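# Move tablecloth from side table to big table

## Task

Six arms are mounted on the big table top at z=+0.72 m (scene frame): arm1 at x=-0.87, y=+0.65 facing -90 deg; arm2 at x=-0.87, y=-0.65 facing +90; arm3 at x=+0.00, y=+0.65 facing -90; arm4 at x=+0.00, y=-0.65 facing +90; arm5 at x=+0.87, y=+0.65 facing -90; arm6 at x=+0.87, y=-0.65 facing +90 (angles counter-clockwise from +x). Remove the tablecloth from the side table and lay it on the big table so that no part of it droops over the big table's edge. Every item that stood on the side table must end up resting on the now-uncovered side-table top, upright as it was and close to its original spot. Finally open the grippers and pull the arms away; anything that stays in place only because a robot is holding it does not count.

## Robot and tools

Robots: six identical i2rt Big YAM arms named arm1 to arm6. Each has six joints, a two-finger gripper and a wrist camera that, with joints 1 and 6 at 0 and the hand level and pointing forward, rides on top of the hand looking toward the fingertips. The hand can reach roughly 1.0 m from the joint-1 axis. Two further cameras, cam_high and cam_low, are fixed in the room.

Frame: one shared scene frame, metres, origin on the floor, +z up. Arm feet sit on the big table top at z=+0.72: arm1 (-0.87,+0.65) facing -90 deg, arm2 (-0.87,-0.65) facing +90, arm3 (0,+0.65) facing -90, arm4 (0,-0.65) facing +90, arm5 (+0.87,+0.65) facing -90, arm6 (+0.87,-0.65) facing +90; headings are counter-clockwise from +x. So odd arms stand on the +y side reaching toward -y, even arms on the -y side reaching toward +y. The hand point is midway between the fingertips; the hand z axis runs along the fingers and the fingers close along its y axis.

execute_actions: argument actions is a list holding zero or one action. An action is an object keyed by arm name ("arm1"..."arm6"); each arm entry contains only "joints", a map of joint name to an absolute target (never an offset). Names and ranges: joint1_rad -2.879..2.879 rad (rotation about the foot, positive counter-clockwise seen from above, 0 = toward the foot's facing direction); joint2_rad 0..3.141 (shoulder, 0 = upper arm back and about level, increasing lifts it up then forward); joint3_rad 0..3.019 (elbow, 0 = folded, increasing opens); joint4_rad -1.692..1.57 (hand pitch, positive tips fingers up); joint5_rad -1.57..1.57 (hand yaw, positive to the arm's right); joint6_rad -2.094..2.094 (hand roll, positive clockwise viewed from behind the hand); gripper_m 0..0.093 metres of fingertip gap. Any subset of joints and arms may be listed; all listed motions start together and may finish at different times, and joints run at different speeds so the hand can sweep a wide path. Omitted joints may still chase an earlier target. An out-of-range value or unknown key rejects the whole call with no motion. Optional cameras: list of camera names, or "all"; omitted/null means all, [] means none. An empty actions list just reports state and images. Tolerances for a joint to count as arrived: ±0.045, ±0.14, ±0.09, ±0.055, ±0.03, ±0.035 rad and ±0.003 m. Very small changes from the current reading may produce no movement.

wait: seconds from 0 to 10; commands nothing new and returns the same report. zoom_image: camera plus region [x0,y0,x1,y1] in pixels of that camera's latest full image, origin top-left, no larger than 504x504. finished_scene: scene = the current scene number; it ends the scene permanently and reports success, so only call it once the result holds with the arms released and clear.

Result lines: joint_positions (current values), joint torques in arm-joint order (raw drive output with per-arm offset, scale and noise; nonzero even unloaded, so weak evidence of contact), a pictures line naming the order of returned images, and joint_status per commanded joint. Status words: off_target (stopped short, may still push); contact_stop or time_out (target dropped, joint holds where it stopped, though after time_out a joint may keep a target at most 0.375, 0.375, 0.113, 0.225, 0.075, 0.3 rad away and keep pushing); not_followed, with a "joint command not followed" and usually a cause line, meaning the self/inter-arm collision check refused those targets (the gripper part still runs, and refused targets may be retried on later actions). on_its_own lists uncommanded behaviour; its "held at" is the held target, not the position. To stop a joint straining, command its reported position. Calibration data give each camera's intrinsics and world-to-camera transform; room cameras may be a couple of degrees and millimetres off, wrist-camera poses depend on joint readings.

Hazards: the arms do not stop on touching things and can push hard. Hard arm-to-arm presses fail the run, and the collision check ignores fingers, gripper housings and wrist cameras and may act too late. Knocking any rigid item out of the work area fails the task (cloth is exempt). Avoid drops, slips, slams and hard shoves. Holding loads heats motors: MOTOR HOT appears from 85 °C; at 100 °C an OVER-TEMPERATURE FAULT lets that arm go limp and fall, and its unfinished keys read limit_stop_at_motor_heat (resend targets afterwards). The arm holds its last command while you are thinking, so do not leave it straining. Shorter robot motion is better.

Each tool is called after ">>>" as name(argument=value, ...), one argument or row to a line, values as JSON.

## Session

>>> execute_actions(
  actions=[],
)

Scene clock: 0.00 s.
Joint torques (N m, as the arm reports them, + toward a larger angle): no reading
Motor temperatures (°C, as the motors report them): arm1=[26 27 28 26 27 27] | arm2=[29 29 30 30 27 28] | arm3=[27 28 26 29 29 30] | arm4=[27 27 30 29 30 28] | arm5=[27 29 30 29 30 31] | arm6=[30 27 29 26 27 29]
arm1.joint_positions: joint1_rad=-0.010 joint2_rad=+0.421 joint3_rad=+1.470 joint4_rad=-1.523 joint5_rad=+0.015 joint6_rad=+0.004 gripper_m=+0.095
arm1.joint_status: not commanded
arm1.hand: x=-0.8709 y=+0.5370 z=+1.3497 quat_wxyz=(-0.369, -0.602, -0.605, +0.369) (m; scene frame)
arm2.joint_positions: joint1_rad=-0.017 joint2_rad=+0.455 joint3_rad=+1.454 joint4_rad=-1.551 joint5_rad=-0.001 joint6_rad=+0.008 gripper_m=+0.094
arm2.joint_status: not commanded
arm2.hand: x=-0.8682 y=-0.5231 z=+1.3115 quat_wxyz=(-0.349, +0.607, -0.626, -0.342) (m; scene frame)
arm3.joint_positions: joint1_rad=-0.009 joint2_rad=+0.448 joint3_rad=+1.477 joint4_rad=-1.524 joint5_rad=-0.017 joint6_rad=+0.010 gripper_m=+0.095
arm3.joint_status: not commanded
arm3.hand: x=-0.0038 y=+0.5294 z=+1.3170 quat_wxyz=(-0.369, -0.613, -0.599, +0.358) (m; scene frame)
arm4.joint_positions: joint1_rad=+0.000 joint2_rad=+0.422 joint3_rad=+1.469 joint4_rad=-1.531 joint5_rad=+0.002 joint6_rad=+0.013 gripper_m=+0.094
arm4.joint_status: not commanded
arm4.hand: x=-0.0069 y=-0.5381 z=+1.3055 quat_wxyz=(-0.365, +0.607, -0.603, -0.367) (m; scene frame)
arm5.joint_positions: joint1_rad=-0.012 joint2_rad=+0.422 joint3_rad=+1.474 joint4_rad=-1.550 joint5_rad=+0.007 joint6_rad=-0.001 gripper_m=+0.095
arm5.joint_status: not commanded
arm5.hand: x=+0.8654 y=+0.5398 z=+1.3181 quat_wxyz=(-0.352, -0.619, -0.597, +0.369) (m; scene frame)
arm6.joint_positions: joint1_rad=+0.015 joint2_rad=+0.432 joint3_rad=+1.482 joint4_rad=-1.535 joint5_rad=-0.012 joint6_rad=+0.001 gripper_m=+0.095
arm6.joint_status: not commanded
arm6.hand: x=+0.8633 y=-0.5377 z=+1.3852 quat_wxyz=(-0.359, +0.615, -0.595, -0.373) (m; scene frame)
pictures: arm1_cam_wrist, arm2_cam_wrist, arm3_cam_wrist, arm4_cam_wrist, arm5_cam_wrist, arm6_cam_wrist, cam_high, cam_low
Images, in order (width x height): arm1_cam_wrist 616x616, arm2_cam_wrist 616x616, arm3_cam_wrist 616x616, arm4_cam_wrist 616x616, arm5_cam_wrist 616x616, arm6_cam_wrist 616x616, cam_high 504x504, cam_low 504x504.

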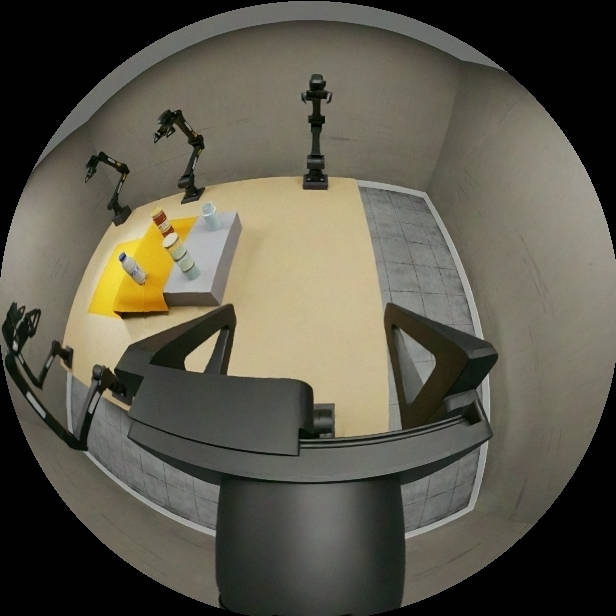

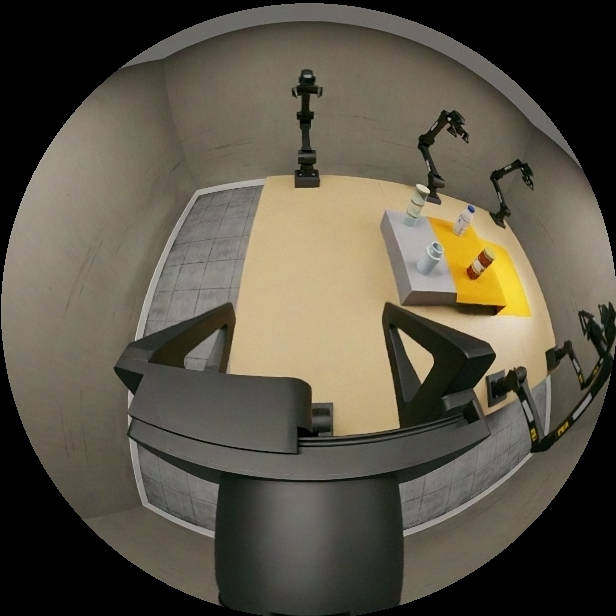

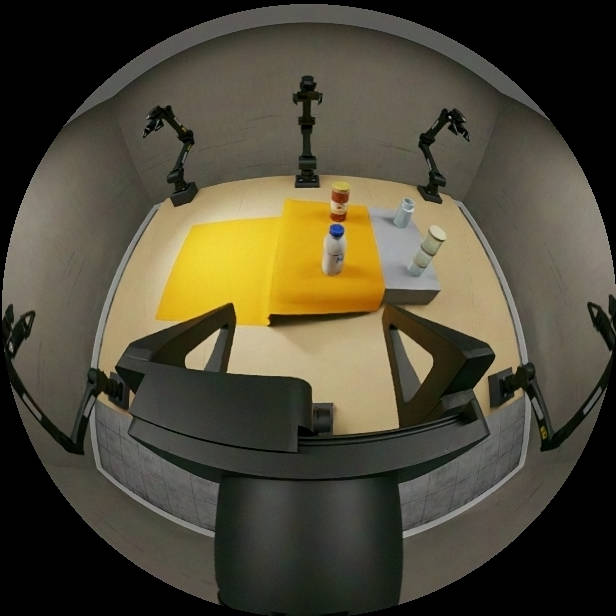

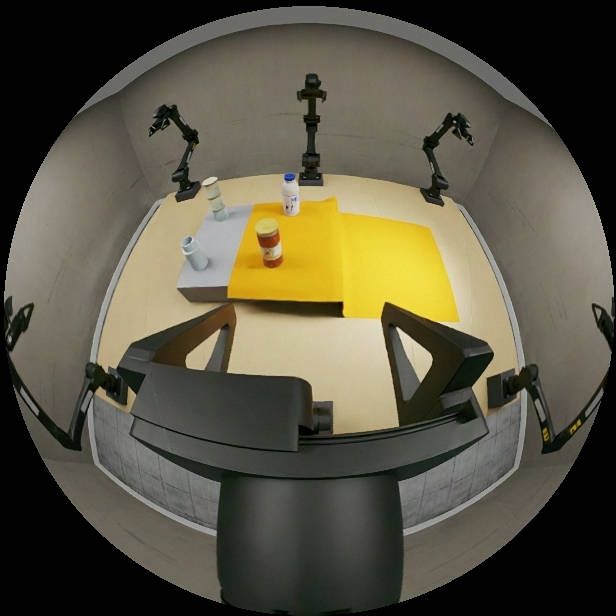

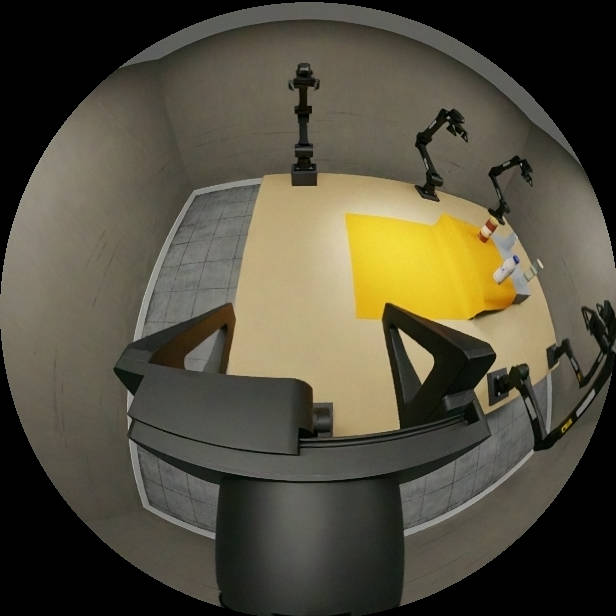

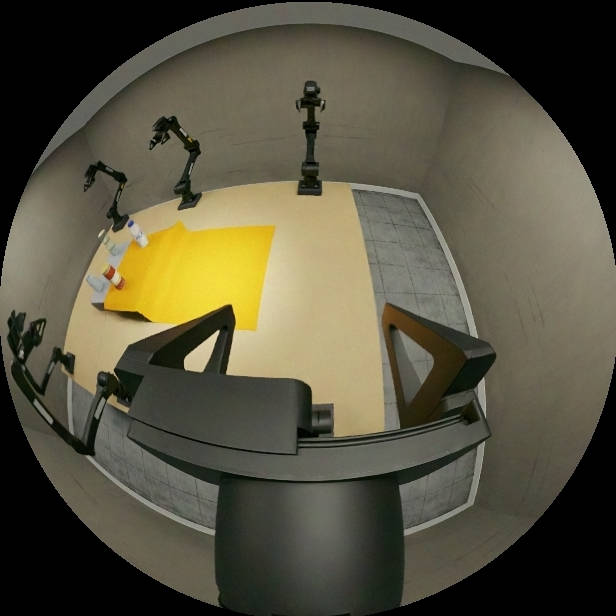

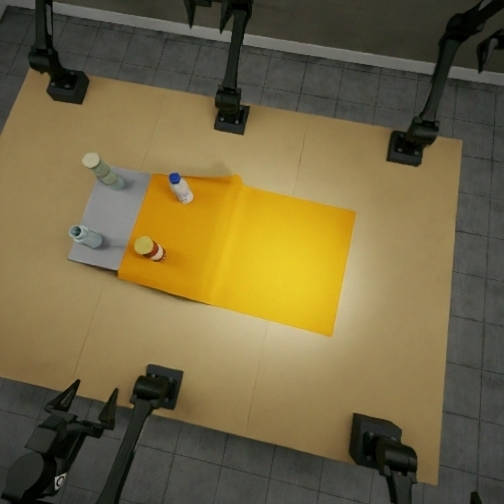

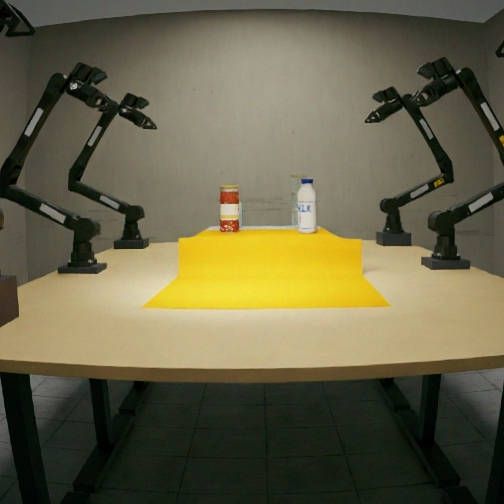

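>>> zoom_image(
  camera="cam_high",
  region=[50, 140, 370, 350],
)

>>> zoom_image(
  camera="cam_low",
  region=[130, 160, 400, 320],
)

Region (50, 140, 370, 350) of cam_high's 504x504 image, scaled by 1.575, with more detail than that image has; it fills the top 331 rows of this view, and the rest is white.

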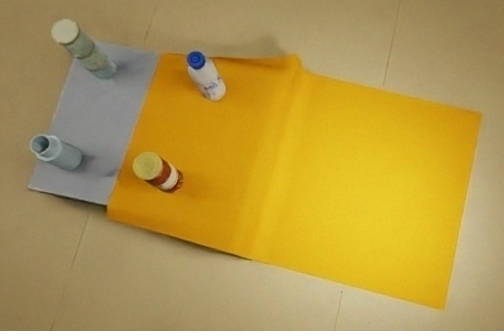

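Region (130, 160, 400, 320) of cam_low's 504x504 image, scaled by 1.867, with more detail than that image has; it fills the top 299 rows of this view, and the rest is white.

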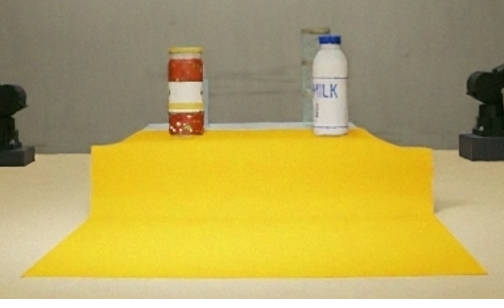

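>>> execute_actions(
  actions=[
    {"arm1":{"joints":{"joint4_rad":-0.5}},"arm2":{"joints":{"joint3_rad":0.9}},"arm6":{"joints":{"joint2_rad":1.2}},"arm5":{"joints":{"joint5_rad":0.8}},"arm3":{"joints":{"joint2_rad":1.0,"joint3_rad":1.0,"joint4_rad":-0.3}},"arm4":{"joints":{"joint2_rad":0.8,"joint3_rad":0.7,"joint4_rad":0.0}}},
  ],
  cameras=["cam_high","arm3_cam_wrist","arm4_cam_wrist"],
)

Scene clock: 52.23 s.
Joint torques (N m, as the arm reports them, + toward a larger angle): arm1=[ 0.97  6.35  6.34  2.22  0.02 -0.05] | arm2=[-1.15  1.42  9.64  1.41 -0.01  0.04] | arm3=[-0.18 -4.01 12.56  3.03 -0.12  0.12] | arm4=[-1.46 -6.52 10.98  3.11 -0.04 -0.11] | arm5=[-0.27  9.02  6.4   1.58  0.39 -0.08] | arm6=[  1.23 -10.64  11.92   1.24   0.09   0.02]
Motor temperatures (°C, as the motors report them): arm1=[26 27 32 26 27 27] | arm2=[29 29 34 30 27 28] | arm3=[27 29 29 29 29 30] | arm4=[27 27 32 29 30 28] | arm5=[27 29 35 29 30 31] | arm6=[30 28 33 27 27 29]
arm1.joint_positions: joint1_rad=-0.010 joint2_rad=+0.421 joint3_rad=+1.470 joint4_rad=-0.524 joint5_rad=+0.015 joint6_rad=+0.004 gripper_m=+0.095
arm1.joint_status: all done
arm1.hand: x=-0.8711 y=+0.5429 z=+1.5851 quat_wxyz=(-0.617, -0.355, -0.351, +0.608) (m; scene frame)
arm2.joint_positions: joint1_rad=-0.017 joint2_rad=+0.464 joint3_rad=+0.902 joint4_rad=-1.551 joint5_rad=-0.001 joint6_rad=+0.008 gripper_m=+0.094
arm2.joint_status: all done
arm2.hand: x=-0.8665 y=-0.4822 z=+1.0634 quat_wxyz=(-0.163, +0.677, -0.699, -0.159) (m; scene frame)
arm3.joint_positions: joint1_rad=-0.009 joint2_rad=+0.991 joint3_rad=+0.985 joint4_rad=-0.324 joint5_rad=-0.017 joint6_rad=+0.010 gripper_m=+0.095
arm3.joint_status: all done
arm3.hand: x=-0.0096 y=+0.1661 z=+1.1548 quat_wxyz=(-0.417, -0.581, -0.568, +0.407) (m; scene frame)
arm4.joint_positions: joint1_rad=+0.000 joint2_rad=+0.811 joint3_rad=+0.709 joint4_rad=-0.028 joint5_rad=+0.002 joint6_rad=+0.013 gripper_m=+0.094
arm4.joint_status: all done
arm4.hand: x=-0.0093 y=-0.2166 z=+1.1234 quat_wxyz=(-0.464, +0.533, -0.529, -0.470) (m; scene frame)
arm5.joint_positions: joint1_rad=-0.012 joint2_rad=+0.422 joint3_rad=+1.474 joint4_rad=-1.550 joint5_rad=+0.798 joint6_rad=-0.001 gripper_m=+0.095
arm5.joint_status: all done
arm5.hand: x=+0.7452 y=+0.5892 z=+1.3431 quat_wxyz=(-0.087, -0.707, -0.409, +0.571) (m; scene frame)
arm6.joint_positions: joint1_rad=+0.015 joint2_rad=+1.216 joint3_rad=+1.481 joint4_rad=-1.535 joint5_rad=-0.012 joint6_rad=+0.001 gripper_m=+0.095
arm6.joint_status: all done
arm6.hand: x=+0.8576 y=-0.2558 z=+1.1931 quat_wxyz=(-0.103, +0.708, -0.690, -0.111) (m; scene frame)
pictures: arm3_cam_wrist, arm4_cam_wrist, cam_high
camera_calibration (this result's frames):
arm3_cam_wrist: T_world_to_cam=[[-0.999648, -0.00348849, -0.0262843, 0.0200104], [0.0122741, 0.817814, -0.575352, 0.532409], [0.0235028, -0.575472, -0.817484, 1.1671], [0, 0, 0, 1]] pos_world=[-0.0139616, 0.236293, 1.26094]
arm4_cam_wrist: T_world_to_cam=[[0.999985, 0.00460882, 0.00283615, 0.00444226], [0.00522707, -0.686934, -0.726701, 0.668975], [-0.00140099, 0.726705, -0.686948, 1.05731], [0, 0, 0, 1]] pos_world=[-0.00645769, -0.308833, 1.21245]
Images, in order (width x height): arm3_cam_wrist 616x616, arm4_cam_wrist 616x616, cam_high 504x504.

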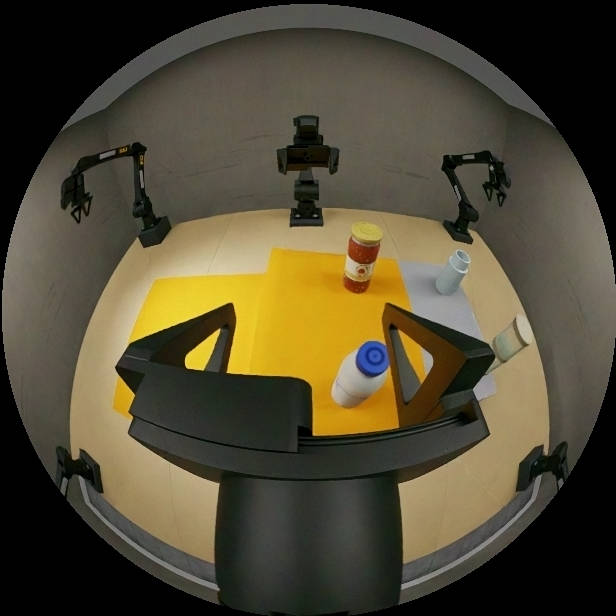

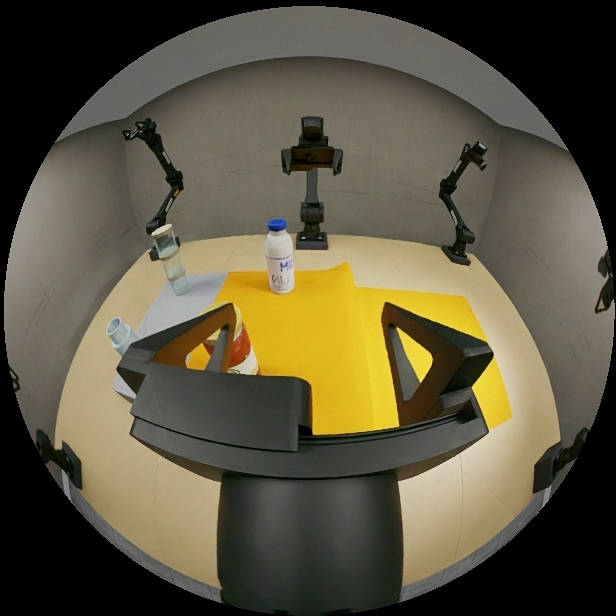

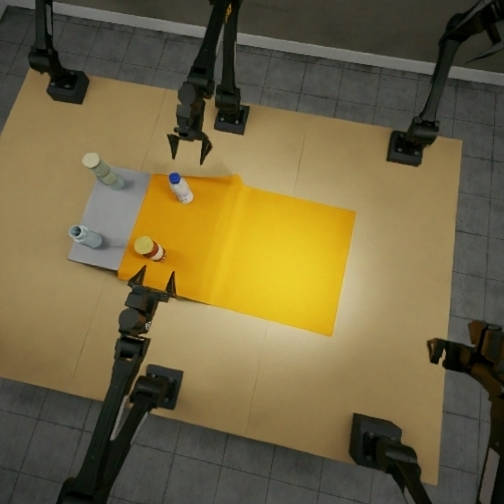

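>>> execute_actions(
  actions=[
    {"arm3":{"joints":{"joint1_rad":-0.163,"joint2_rad":0.767,"joint3_rad":0.283,"joint4_rad":0.084,"joint5_rad":0}},"arm4":{"joints":{"joint1_rad":0.2,"joint2_rad":1.009,"joint3_rad":0.417,"joint4_rad":0.192}},"arm5":{"joints":{"joint1_rad":-1.157,"joint2_rad":1.2,"joint5_rad":0,"joint6_rad":-1.57,"joint4_rad":-1.2}},"arm6":{"joints":{"joint1_rad":1.094,"joint6_rad":1.57,"joint4_rad":-1.2}},"arm2":{"joints":{"joint3_rad":1.9}},"arm1":{"joints":{"joint3_rad":1.9}}},
  ],
  cameras=["cam_high","cam_low","arm3_cam_wrist","arm4_cam_wrist"],
)

Scene clock: 102.00 s.
Joint torques (N m, as the arm reports them, + toward a larger angle): arm1=[ 1.   11.83  1.35  0.93  0.01 -0.06] | arm2=[0.06 9.44 3.58 2.24 0.08 0.03] | arm3=[-0.31 -1.19  9.8   2.99 -0.12  0.12] | arm4=[-1.43 -7.83 10.98  3.   -0.04 -0.11] | arm5=[ 0.17 -9.62  9.93  1.59 -0.19 -0.21] | arm6=[  0.86 -10.51  12.41   1.74   0.17   0.19]
Motor temperatures (°C, as the motors report them): arm1=[26 28 32 26 27 27] | arm2=[29 29 36 30 27 28] | arm3=[27 29 34 30 29 30] | arm4=[27 27 34 29 30 28] | arm5=[27 29 36 29 30 31] | arm6=[30 28 38 26 27 29]
arm1.joint_positions: joint1_rad=-0.010 joint2_rad=+0.410 joint3_rad=+1.902 joint4_rad=-0.510 joint5_rad=+0.015 joint6_rad=+0.004 gripper_m=+0.095
arm1.joint_status: all done
arm1.hand: x=-0.8756 y=+0.7815 z=+1.7124 quat_wxyz=(-0.683, -0.209, -0.202, +0.670) (m; scene frame)
arm2.joint_positions: joint1_rad=-0.017 joint2_rad=+0.443 joint3_rad=+1.894 joint4_rad=-1.551 joint5_rad=-0.001 joint6_rad=+0.008 gripper_m=+0.094
arm2.joint_status: all done
arm2.hand: x=-0.8719 y=-0.6514 z=+1.4698 quat_wxyz=(-0.479, +0.516, -0.532, -0.470) (m; scene frame)
arm3.joint_positions: joint1_rad=-0.162 joint2_rad=+0.774 joint3_rad=+0.286 joint4_rad=+0.060 joint5_rad=+0.000 joint6_rad=+0.010 gripper_m=+0.095
arm3.joint_status: all done
arm3.hand: x=-0.0631 y=+0.2966 z=+0.9141 quat_wxyz=(-0.353, -0.647, -0.536, +0.411) (m; scene frame)
arm4.joint_positions: joint1_rad=+0.200 joint2_rad=+1.024 joint3_rad=+0.404 joint4_rad=+0.165 joint5_rad=+0.002 joint6_rad=+0.013 gripper_m=+0.094
arm4.joint_status: all done
arm4.hand: x=-0.0886 y=-0.2449 z=+0.9003 quat_wxyz=(-0.334, +0.658, -0.535, -0.410) (m; scene frame)
arm5.joint_positions: joint1_rad=-1.162 joint2_rad=+1.207 joint3_rad=+1.471 joint4_rad=-1.212 joint5_rad=+0.002 joint6_rad=-1.557 gripper_m=+0.095
arm5.joint_status: all done
arm5.hand: x=+0.4419 y=+0.4749 z=+1.1651 quat_wxyz=(+0.171, -0.536, -0.787, +0.255) (m; scene frame)
arm6.joint_positions: joint1_rad=+1.096 joint2_rad=+1.216 joint3_rad=+1.481 joint4_rad=-1.214 joint5_rad=-0.012 joint6_rad=+1.554 gripper_m=+0.095
arm6.joint_status: all done
arm6.hand: x=+0.4515 y=-0.4431 z=+1.2258 quat_wxyz=(+0.161, +0.509, -0.805, -0.259) (m; scene frame)
pictures: arm3_cam_wrist, arm4_cam_wrist, cam_high, cam_low
camera_calibration (this result's frames):
arm3_cam_wrist: T_world_to_cam=[[-0.985838, 0.166277, -0.021818, -0.0928715], [0.155363, 0.856553, -0.492118, 0.209257], [-0.0631398, -0.488538, -0.870255, 1.06373], [0, 0, 0, 1]] pos_world=[-0.0569033, 0.355875, 1.02667]
arm4_cam_wrist: T_world_to_cam=[[0.979657, 0.200579, 0.00628962, 0.127637], [0.180276, -0.865862, -0.466672, 0.225303], [-0.0881587, 0.458313, -0.884408, 1.02885], [0, 0, 0, 1]] pos_world=[-0.0749553, -0.302053, 1.01426]
Images, in order (width x height): arm3_cam_wrist 616x616, arm4_cam_wrist 616x616, cam_high 504x504, cam_low 504x504.

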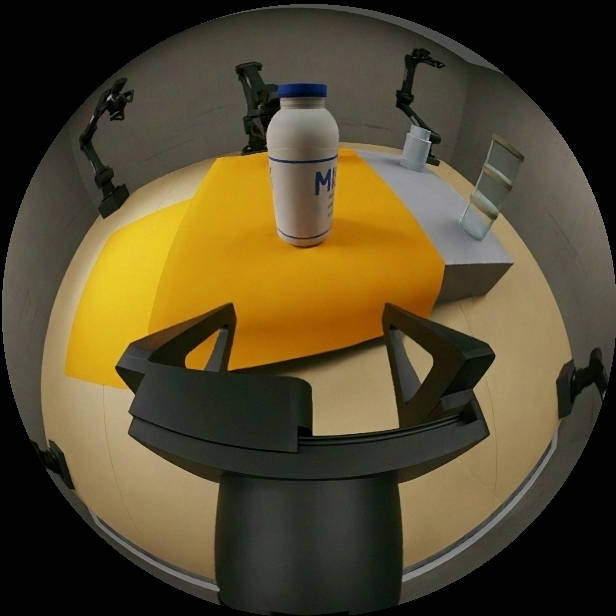

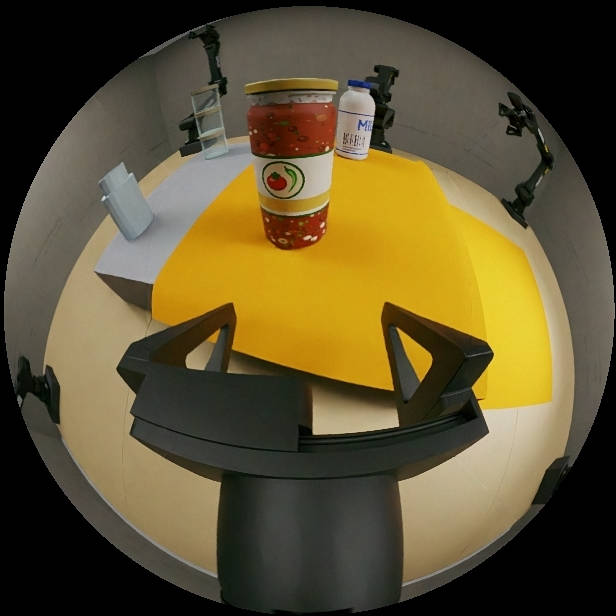

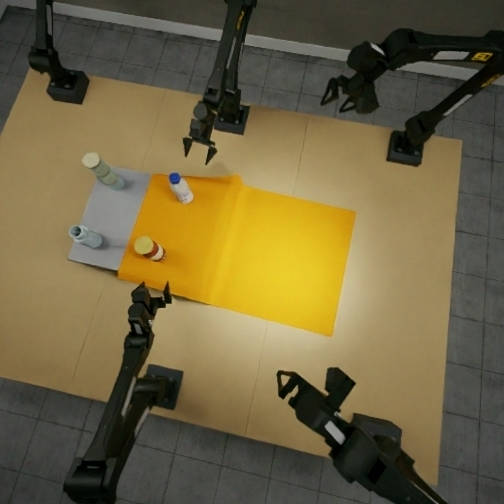

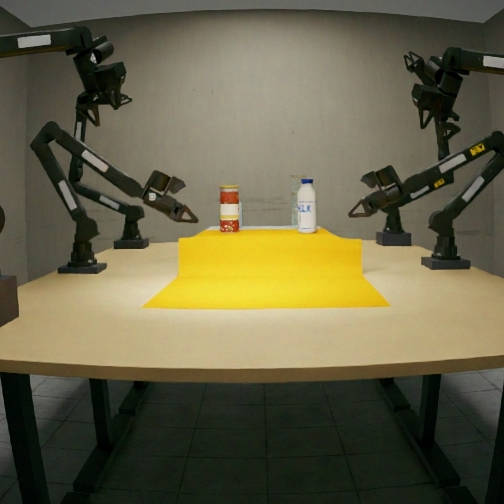

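>>> execute_actions(
  actions=[
    {"arm3":{"joints":{"joint1_rad":-0.15,"joint2_rad":1.10,"joint3_rad":0.495,"joint4_rad":0.24}},"arm4":{"joints":{"joint1_rad":0.228,"joint2_rad":1.17,"joint3_rad":0.584,"joint4_rad":0.234}},"arm5":{"joints":{"joint1_rad":-1.126,"joint2_rad":2.01,"joint3_rad":1.99,"joint4_rad":-1.06}},"arm6":{"joints":{"joint1_rad":1.083,"joint2_rad":2.115,"joint3_rad":2.005,"joint4_rad":-0.965}}},
  ],
  cameras=["cam_high","cam_low","arm3_cam_wrist","arm4_cam_wrist","arm5_cam_wrist","arm6_cam_wrist"],
)

Scene clock: 124.03 s.
Joint torques (N m, as the arm reports them, + toward a larger angle): arm1=[ 0.99 11.81  1.32  0.94  0.01 -0.05] | arm2=[-0.05 10.58  3.54  2.31 -0.05  0.12] | arm3=[ 0.76 -4.09 11.45  2.73 -0.12  0.12] | arm4=[-0.74 -8.82 14.37  2.83 -0.04 -0.1 ] | arm5=[ -0.09 -25.44  11.36   1.09  -0.16  -0.21] | arm6=[  0.01 -27.49  13.24   1.06   0.16   0.19]
Motor temperatures (°C, as the motors report them): arm1=[26 29 30 26 27 27] | arm2=[29 30 34 30 27 28] | arm3=[27 28 33 30 29 30] | arm4=[27 27 35 29 30 28] | arm5=[27 30 41 29 30 31] | arm6=[30 29 39 26 27 29]
arm1.joint_positions: joint1_rad=-0.010 joint2_rad=+0.410 joint3_rad=+1.902 joint4_rad=-0.510 joint5_rad=+0.015 joint6_rad=+0.004 gripper_m=+0.095
arm1.joint_status: not commanded
arm1.hand: x=-0.8756 y=+0.7815 z=+1.7124 quat_wxyz=(-0.683, -0.209, -0.202, +0.670) (m; scene frame)
arm2.joint_positions: joint1_rad=-0.017 joint2_rad=+0.443 joint3_rad=+1.894 joint4_rad=-1.551 joint5_rad=-0.001 joint6_rad=+0.008 gripper_m=+0.094
arm2.joint_status: not commanded
arm2.hand: x=-0.8719 y=-0.6514 z=+1.4698 quat_wxyz=(-0.479, +0.516, -0.532, -0.470) (m; scene frame)
arm3.joint_positions: joint1_rad=-0.162 joint2_rad=+1.098 joint3_rad=+0.472 joint4_rad=+0.223 joint5_rad=+0.000 joint6_rad=+0.010 gripper_m=+0.095
arm3.joint_status: all done
arm3.hand: x=-0.0779 y=+0.2120 z=+0.9298 quat_wxyz=(-0.360, -0.642, -0.532, +0.419) (m; scene frame)
arm4.joint_positions: joint1_rad=+0.220 joint2_rad=+1.171 joint3_rad=+0.529 joint4_rad=+0.211 joint5_rad=+0.002 joint6_rad=+0.013 gripper_m=+0.094
arm4.joint_status: all done
arm4.hand: x=-0.1092 y=-0.1966 z=+0.9150 quat_wxyz=(-0.336, +0.659, -0.525, -0.422) (m; scene frame)
arm5.joint_positions: joint1_rad=-1.128 joint2_rad=+2.018 joint3_rad=+1.951 joint4_rad=-1.067 joint5_rad=+0.002 joint6_rad=-1.559 gripper_m=+0.095
arm5.joint_status: all done
arm5.hand: x=+0.2026 y=+0.3501 z=+0.9505 quat_wxyz=(+0.118, -0.535, -0.817, +0.181) (m; scene frame)
arm6.joint_positions: joint1_rad=+1.091 joint2_rad=+2.137 joint3_rad=+1.969 joint4_rad=-0.969 joint5_rad=-0.012 joint6_rad=+1.555 gripper_m=+0.095
arm6.joint_status: all done
arm6.hand: x=+0.1895 y=-0.3056 z=+0.9426 quat_wxyz=(+0.114, +0.518, -0.828, -0.182) (m; scene frame)
pictures: arm3_cam_wrist, arm4_cam_wrist, arm5_cam_wrist, arm6_cam_wrist, cam_high, cam_low
camera_calibration (this result's frames):
arm3_cam_wrist: T_world_to_cam=[[-0.985896, 0.165945, -0.0217018, -0.093094], [0.153456, 0.844625, -0.512894, 0.313413], [-0.0667823, -0.508991, -0.858178, 1.02788], [0, 0, 0, 1]] pos_world=[-0.071232, 0.273914, 1.04083]
arm4_cam_wrist: T_world_to_cam=[[0.975209, 0.221205, 0.00602258, 0.141876], [0.196034, -0.850975, -0.48725, 0.30123], [-0.102657, 0.476351, -0.873242, 1.0097], [0, 0, 0, 1]] pos_world=[-0.093757, -0.256016, 1.02763]
arm5_cam_wrist: T_world_to_cam=[[-0.831911, -0.355261, 0.426279, -0.111139], [-0.0811471, 0.837822, 0.539878, -0.782824], [-0.548944, 0.414539, -0.725822, 0.77474], [0, 0, 0, 1]] pos_world=[0.269308, 0.295224, 1.03233]
arm6_cam_wrist: T_world_to_cam=[[0.818768, -0.399788, -0.412053, 0.105877], [-0.138119, -0.833791, 0.534523, -0.729586], [-0.557262, -0.380739, -0.7379, 0.816651], [0, 0, 0, 1]] pos_world=[0.267631, -0.255064, 1.03621]
Images, in order (width x height): arm3_cam_wrist 616x616, arm4_cam_wrist 616x616, arm5_cam_wrist 616x616, arm6_cam_wrist 616x616, cam_high 504x504, cam_low 504x504.

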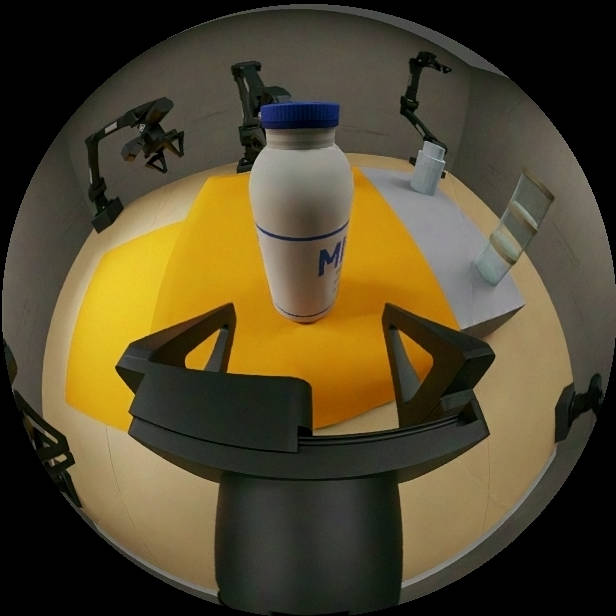

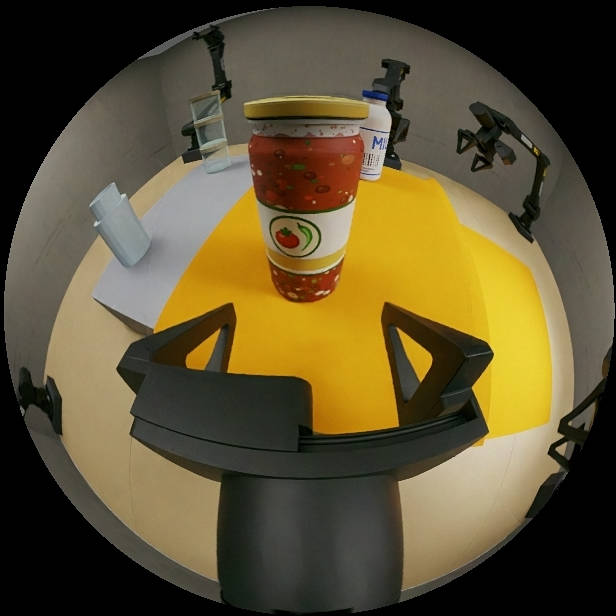

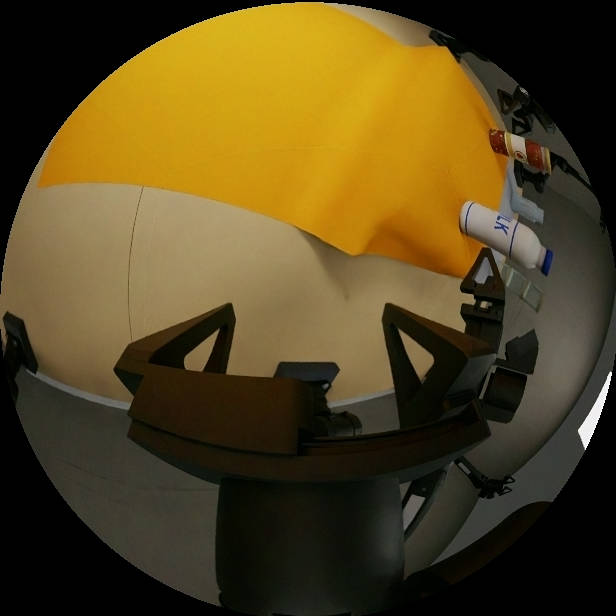

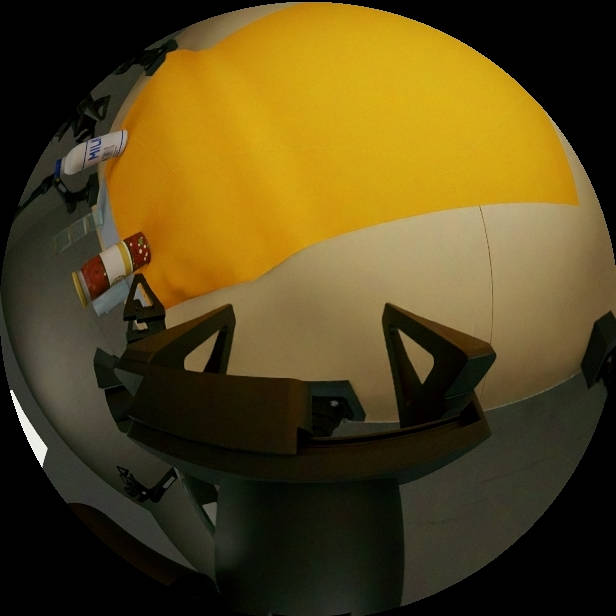

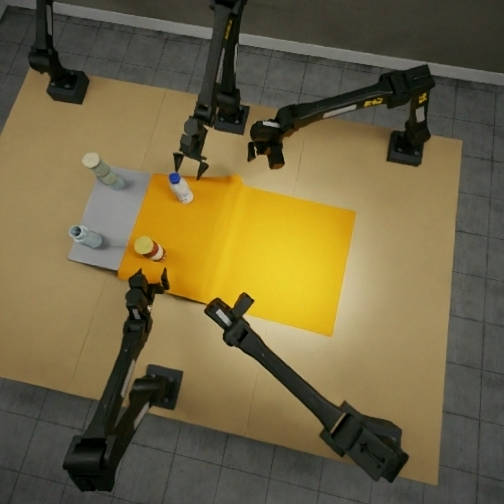

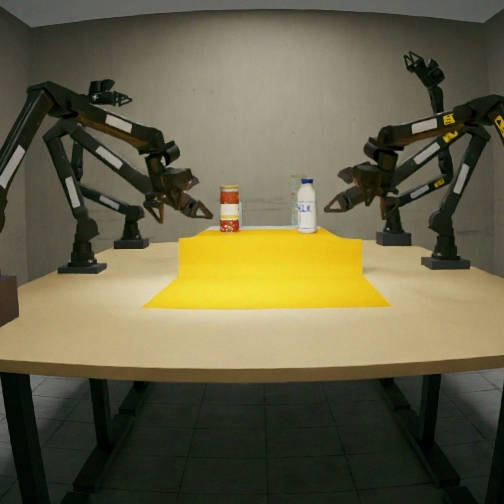

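>>> execute_actions(
  actions=[
    {"arm3":{"joints":{"joint1_rad":-0.14,"joint2_rad":1.372,"joint3_rad":0.62,"joint4_rad":0.6}},"arm4":{"joints":{"joint2_rad":1.41,"joint3_rad":0.71,"joint4_rad":0.565}},"arm5":{"joints":{"joint1_rad":-1.115,"joint2_rad":2.34,"joint3_rad":2.405,"joint4_rad":-1.12,"joint6_rad":-1.18}},"arm6":{"joints":{"joint1_rad":1.118,"joint2_rad":2.425,"joint3_rad":2.385,"joint4_rad":-0.9,"joint6_rad":1.14}}},
  ],
  cameras=["cam_high","cam_low","arm3_cam_wrist","arm4_cam_wrist","arm5_cam_wrist","arm6_cam_wrist"],
)

Scene clock: 146.13 s.
Joint torques (N m, as the arm reports them, + toward a larger angle): arm1=[ 0.94 11.85  1.31  0.94  0.01 -0.05] | arm2=[-1.19  9.74  3.56  2.08 -0.05  0.07] | arm3=[ 0.77 -7.24 10.81  3.05 -0.13  0.12] | arm4=[ -0.77 -12.13  12.94   3.09  -0.04  -0.11] | arm5=[  0.25 -28.01  11.99   0.42  -0.15   0.07] | arm6=[  0.99 -30.44  15.15   1.58   0.17  -0.18]
Motor temperatures (°C, as the motors report them): arm1=[26 29 30 26 27 27] | arm2=[29 30 33 30 27 28] | arm3=[27 29 35 30 29 30] | arm4=[27 27 37 29 30 28] | arm5=[27 34 45 29 30 31] | arm6=[30 33 42 26 27 29]
arm1.joint_positions: joint1_rad=-0.010 joint2_rad=+0.410 joint3_rad=+1.902 joint4_rad=-0.510 joint5_rad=+0.015 joint6_rad=+0.004 gripper_m=+0.095
arm1.joint_status: not commanded
arm1.hand: x=-0.8756 y=+0.7815 z=+1.7124 quat_wxyz=(-0.683, -0.209, -0.202, +0.670) (m; scene frame)
arm2.joint_positions: joint1_rad=-0.017 joint2_rad=+0.443 joint3_rad=+1.894 joint4_rad=-1.551 joint5_rad=-0.001 joint6_rad=+0.008 gripper_m=+0.094
arm2.joint_status: not commanded
arm2.hand: x=-0.8719 y=-0.6514 z=+1.4698 quat_wxyz=(-0.479, +0.516, -0.532, -0.470) (m; scene frame)
arm3.joint_positions: joint1_rad=-0.151 joint2_rad=+1.371 joint3_rad=+0.594 joint4_rad=+0.575 joint5_rad=+0.000 joint6_rad=+0.010 gripper_m=+0.095
arm3.joint_status: all done
arm3.hand: x=-0.0864 y=+0.1311 z=+0.9503 quat_wxyz=(-0.415, -0.593, -0.496, +0.479) (m; scene frame)
arm4.joint_positions: joint1_rad=+0.220 joint2_rad=+1.411 joint3_rad=+0.666 joint4_rad=+0.537 joint5_rad=+0.002 joint6_rad=+0.013 gripper_m=+0.094
arm4.joint_status: all done
arm4.hand: x=-0.1290 y=-0.1152 z=+0.9464 quat_wxyz=(-0.391, +0.608, -0.483, -0.494) (m; scene frame)
arm5.joint_positions: joint1_rad=-1.122 joint2_rad=+2.326 joint3_rad=+2.359 joint4_rad=-1.108 joint5_rad=+0.002 joint6_rad=-1.193 gripper_m=+0.095
arm5.joint_status: all done
arm5.hand: x=+0.1155 y=+0.3055 z=+0.9128 quat_wxyz=(+0.093, -0.668, -0.703, +0.227) (m; scene frame)
arm6.joint_positions: joint1_rad=+1.117 joint2_rad=+2.436 joint3_rad=+2.334 joint4_rad=-0.910 joint5_rad=-0.012 joint6_rad=+1.157 gripper_m=+0.095
arm6.joint_status: all done
arm6.hand: x=+0.0889 y=-0.2792 z=+0.8916 quat_wxyz=(+0.099, +0.671, -0.689, -0.256) (m; scene frame)
pictures: arm3_cam_wrist, arm4_cam_wrist, arm5_cam_wrist, arm6_cam_wrist, cam_high, cam_low
camera_calibration (this result's frames):
arm3_cam_wrist: T_world_to_cam=[[-0.988058, 0.152729, -0.0203705, -0.0873076], [0.126262, 0.726784, -0.675162, 0.560878], [-0.0883117, -0.669671, -0.737388, 0.908131], [0, 0, 0, 1]] pos_world=[-0.076884, 0.213846, 1.04655]
arm4_cam_wrist: T_world_to_cam=[[0.974903, 0.222599, 0.00372396, 0.145251], [0.167881, -0.724067, -0.668987, 0.57262], [-0.146219, 0.652822, -0.743265, 0.887959], [0, 0, 0, 1]] pos_world=[-0.107901, -0.197397, 1.04252]
arm5_cam_wrist: T_world_to_cam=[[-0.894937, 0.00177973, 0.446188, -0.303286], [0.194776, 0.90124, 0.387076, -0.643901], [-0.401434, 0.433316, -0.8069, 0.769324], [0, 0, 0, 1]] pos_world=[0.162827, 0.247489, 1.00533]
arm6_cam_wrist: T_world_to_cam=[[0.877222, 0.0272735, -0.479309, 0.351769], [0.210567, -0.919087, 0.333079, -0.569421], [-0.431442, -0.393111, -0.811986, 0.784362], [0, 0, 0, 1]] pos_world=[0.149728, -0.2246, 0.995159]
Images, in order (width x height): arm3_cam_wrist 616x616, arm4_cam_wrist 616x616, arm5_cam_wrist 616x616, arm6_cam_wrist 616x616, cam_high 504x504, cam_low 504x504.

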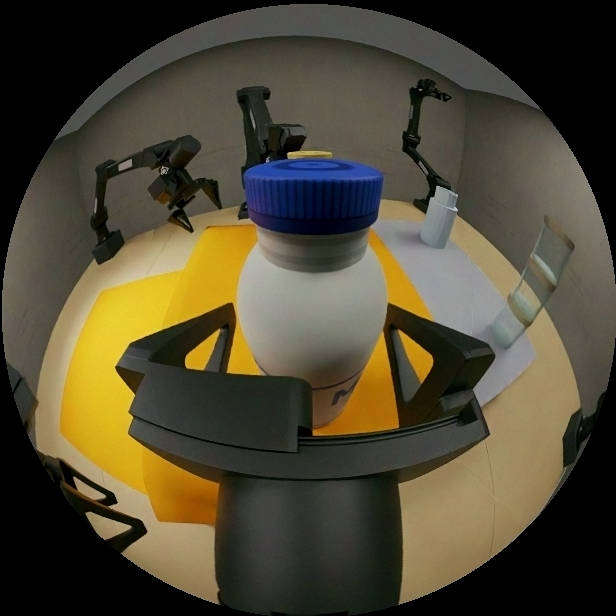

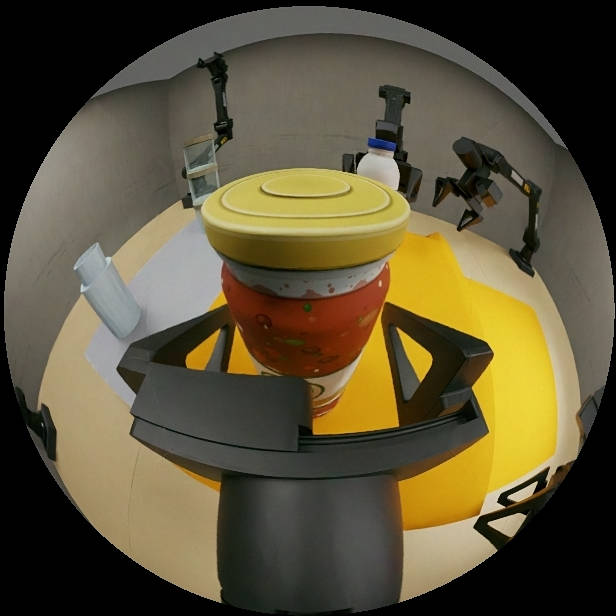

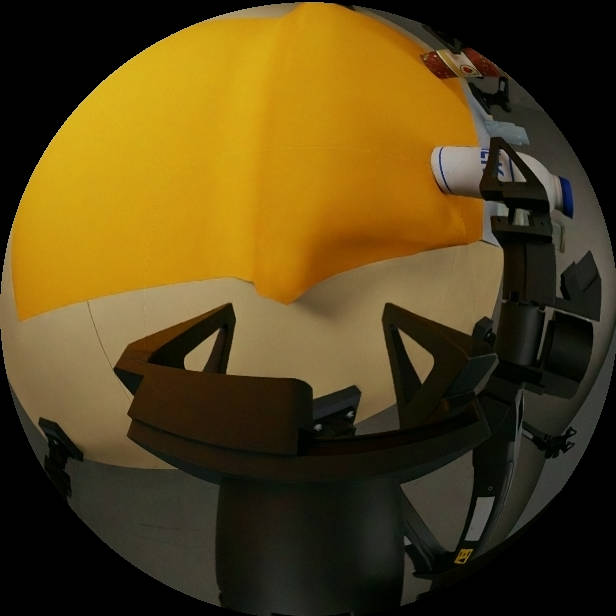

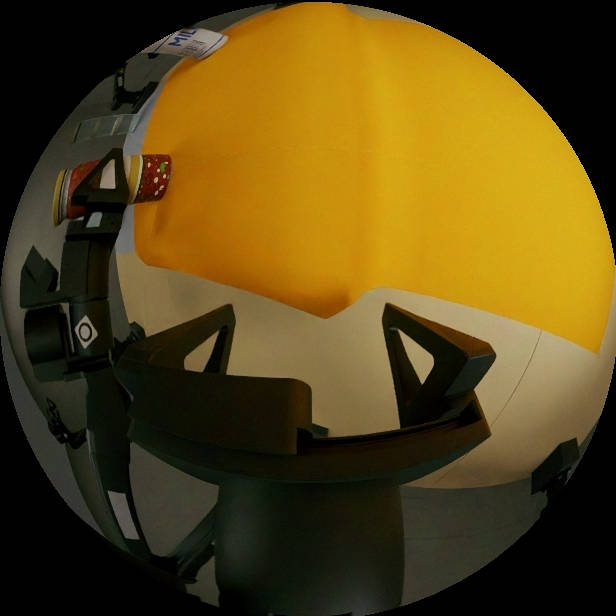

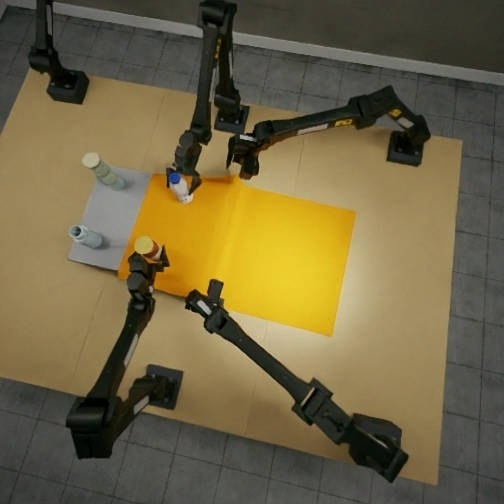

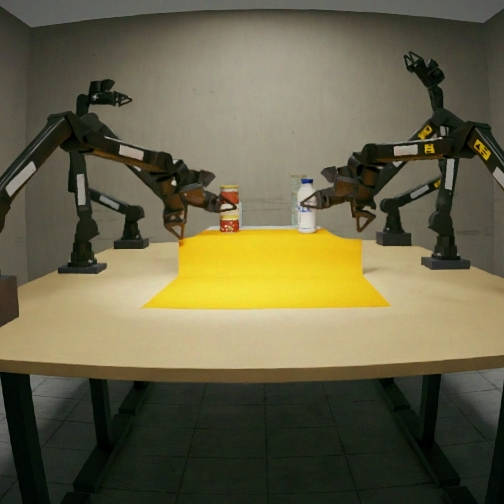

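>>> zoom_image(
  camera="cam_low",
  region=[150, 170, 400, 290],
)

Region (150, 170, 400, 290) of cam_low's 504x504 image, scaled by 2.016, with more detail than that image has; it fills the top 242 rows of this view, and the rest is white.

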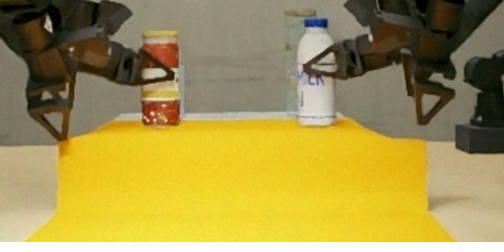

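>>> execute_actions(
  actions=[
    {"arm3":{"joints":{"gripper_m":0.03}},"arm4":{"joints":{"gripper_m":0.03}},"arm5":{"joints":{"joint1_rad":-1.097,"joint2_rad":2.39,"joint3_rad":2.21,"joint4_rad":-0.89}},"arm6":{"joints":{"joint1_rad":1.085,"joint2_rad":2.475,"joint3_rad":2.195,"joint4_rad":-0.70}}},
  ],
  cameras=["cam_high","cam_low","arm5_cam_wrist","arm6_cam_wrist"],
)

Scene clock: 164.17 s.
Joint torques (N m, as the arm reports them, + toward a larger angle): arm1=[ 0.97 11.86  1.33  0.94  0.01 -0.06] | arm2=[-0.21  9.63  3.69  2.34  0.03  0.13] | arm3=[ 0.74 -7.25 10.81  3.03 -0.18  0.11] | arm4=[ -0.84 -12.16  12.91   3.06   0.03  -0.09] | arm5=[ -0.14 -26.97   8.84   1.64  -0.15   0.08] | arm6=[  1.12 -28.02  11.21   1.99   0.2   -0.09]
Motor temperatures (°C, as the motors report them): arm1=[26 29 30 26 27 27] | arm2=[29 31 33 30 27 28] | arm3=[27 29 35 30 29 30] | arm4=[27 28 37 29 30 28] | arm5=[27 36 46 29 30 31] | arm6=[30 35 44 26 27 29]
arm1.joint_positions: joint1_rad=-0.010 joint2_rad=+0.410 joint3_rad=+1.902 joint4_rad=-0.510 joint5_rad=+0.015 joint6_rad=+0.004 gripper_m=+0.095
arm1.joint_status: not commanded
arm1.hand: x=-0.8756 y=+0.7815 z=+1.7124 quat_wxyz=(-0.683, -0.209, -0.202, +0.670) (m; scene frame)
arm2.joint_positions: joint1_rad=-0.017 joint2_rad=+0.443 joint3_rad=+1.894 joint4_rad=-1.551 joint5_rad=-0.001 joint6_rad=+0.008 gripper_m=+0.094
arm2.joint_status: not commanded
arm2.hand: x=-0.8719 y=-0.6514 z=+1.4698 quat_wxyz=(-0.479, +0.516, -0.532, -0.470) (m; scene frame)
arm3.joint_positions: joint1_rad=-0.151 joint2_rad=+1.371 joint3_rad=+0.594 joint4_rad=+0.576 joint5_rad=+0.002 joint6_rad=+0.010 gripper_m=+0.065
arm3.joint_status: gripper_m off_target (ended at +0.065, target +0.030)
arm3.hand: x=-0.0864 y=+0.1311 z=+0.9504 quat_wxyz=(-0.415, -0.593, -0.496, +0.479) (m; scene frame)
arm4.joint_positions: joint1_rad=+0.222 joint2_rad=+1.411 joint3_rad=+0.666 joint4_rad=+0.538 joint5_rad=+0.000 joint6_rad=+0.012 gripper_m=+0.066
arm4.joint_status: gripper_m off_target (ended at +0.066, target +0.030)
arm4.hand: x=-0.1299 y=-0.1154 z=+0.9465 quat_wxyz=(-0.391, +0.609, -0.482, -0.494) (m; scene frame)
arm5.joint_positions: joint1_rad=-1.098 joint2_rad=+2.363 joint3_rad=+2.207 joint4_rad=-0.907 joint5_rad=+0.002 joint6_rad=-1.192 gripper_m=+0.095
arm5.joint_status: all done
arm5.hand: x=+0.1179 y=+0.2850 z=+0.8304 quat_wxyz=(+0.092, -0.659, -0.709, +0.234) (m; scene frame)
arm6.joint_positions: joint1_rad=+1.087 joint2_rad=+2.469 joint3_rad=+2.184 joint4_rad=-0.716 joint5_rad=-0.012 joint6_rad=+1.153 gripper_m=+0.095
arm6.joint_status: all done
arm6.hand: x=+0.1050 y=-0.2579 z=+0.8144 quat_wxyz=(+0.097, +0.661, -0.697, -0.263) (m; scene frame)
pictures: arm5_cam_wrist, arm6_cam_wrist, cam_high, cam_low
camera_calibration (this result's frames):
arm5_cam_wrist: T_world_to_cam=[[-0.889917, -0.01589, 0.455845, -0.267946], [0.178405, 0.907649, 0.379927, -0.587995], [-0.419785, 0.419429, -0.804898, 0.717187], [0, 0, 0, 1]] pos_world=[0.167516, 0.228627, 0.922799]
arm6_cam_wrist: T_world_to_cam=[[0.872872, 0.00730054, -0.487895, 0.302408], [0.189241, -0.926693, 0.324696, -0.520382], [-0.449759, -0.375748, -0.810266, 0.742018], [0, 0, 0, 1]] pos_world=[0.168244, -0.205631, 0.917741]
Images, in order (width x height): arm5_cam_wrist 616x616, arm6_cam_wrist 616x616, cam_high 504x504, cam_low 504x504.

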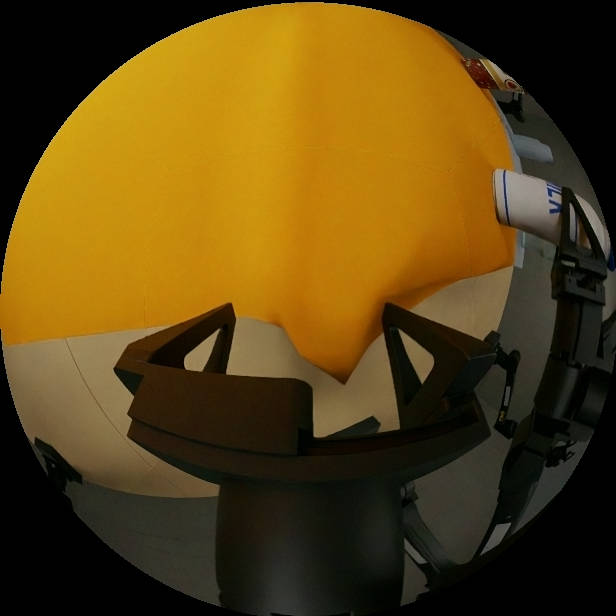

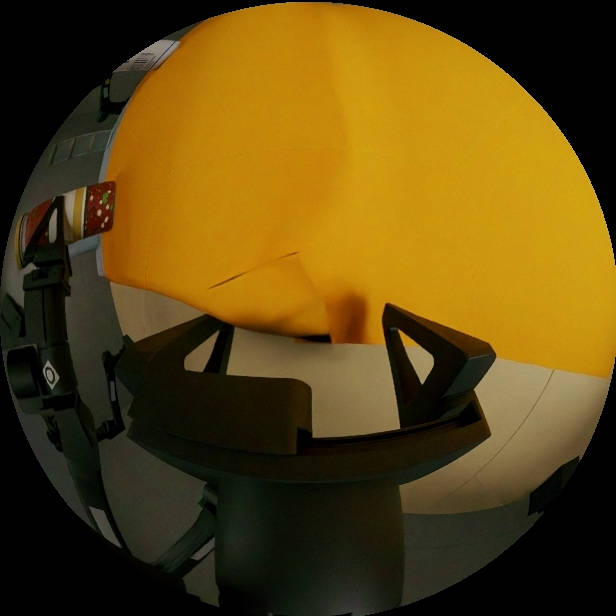

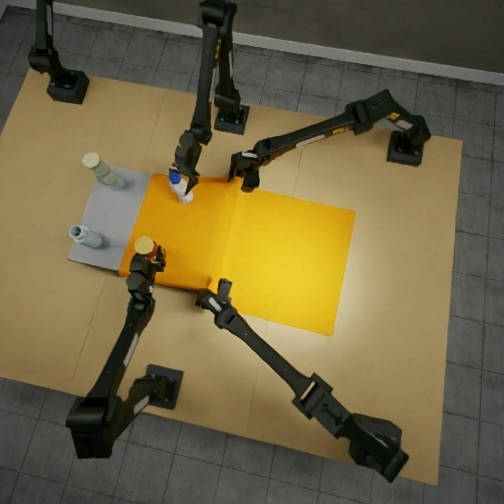

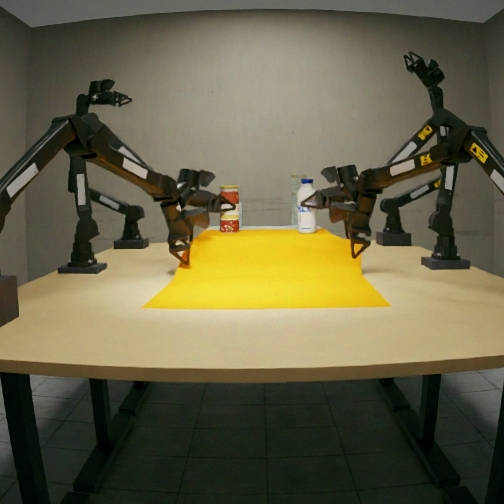

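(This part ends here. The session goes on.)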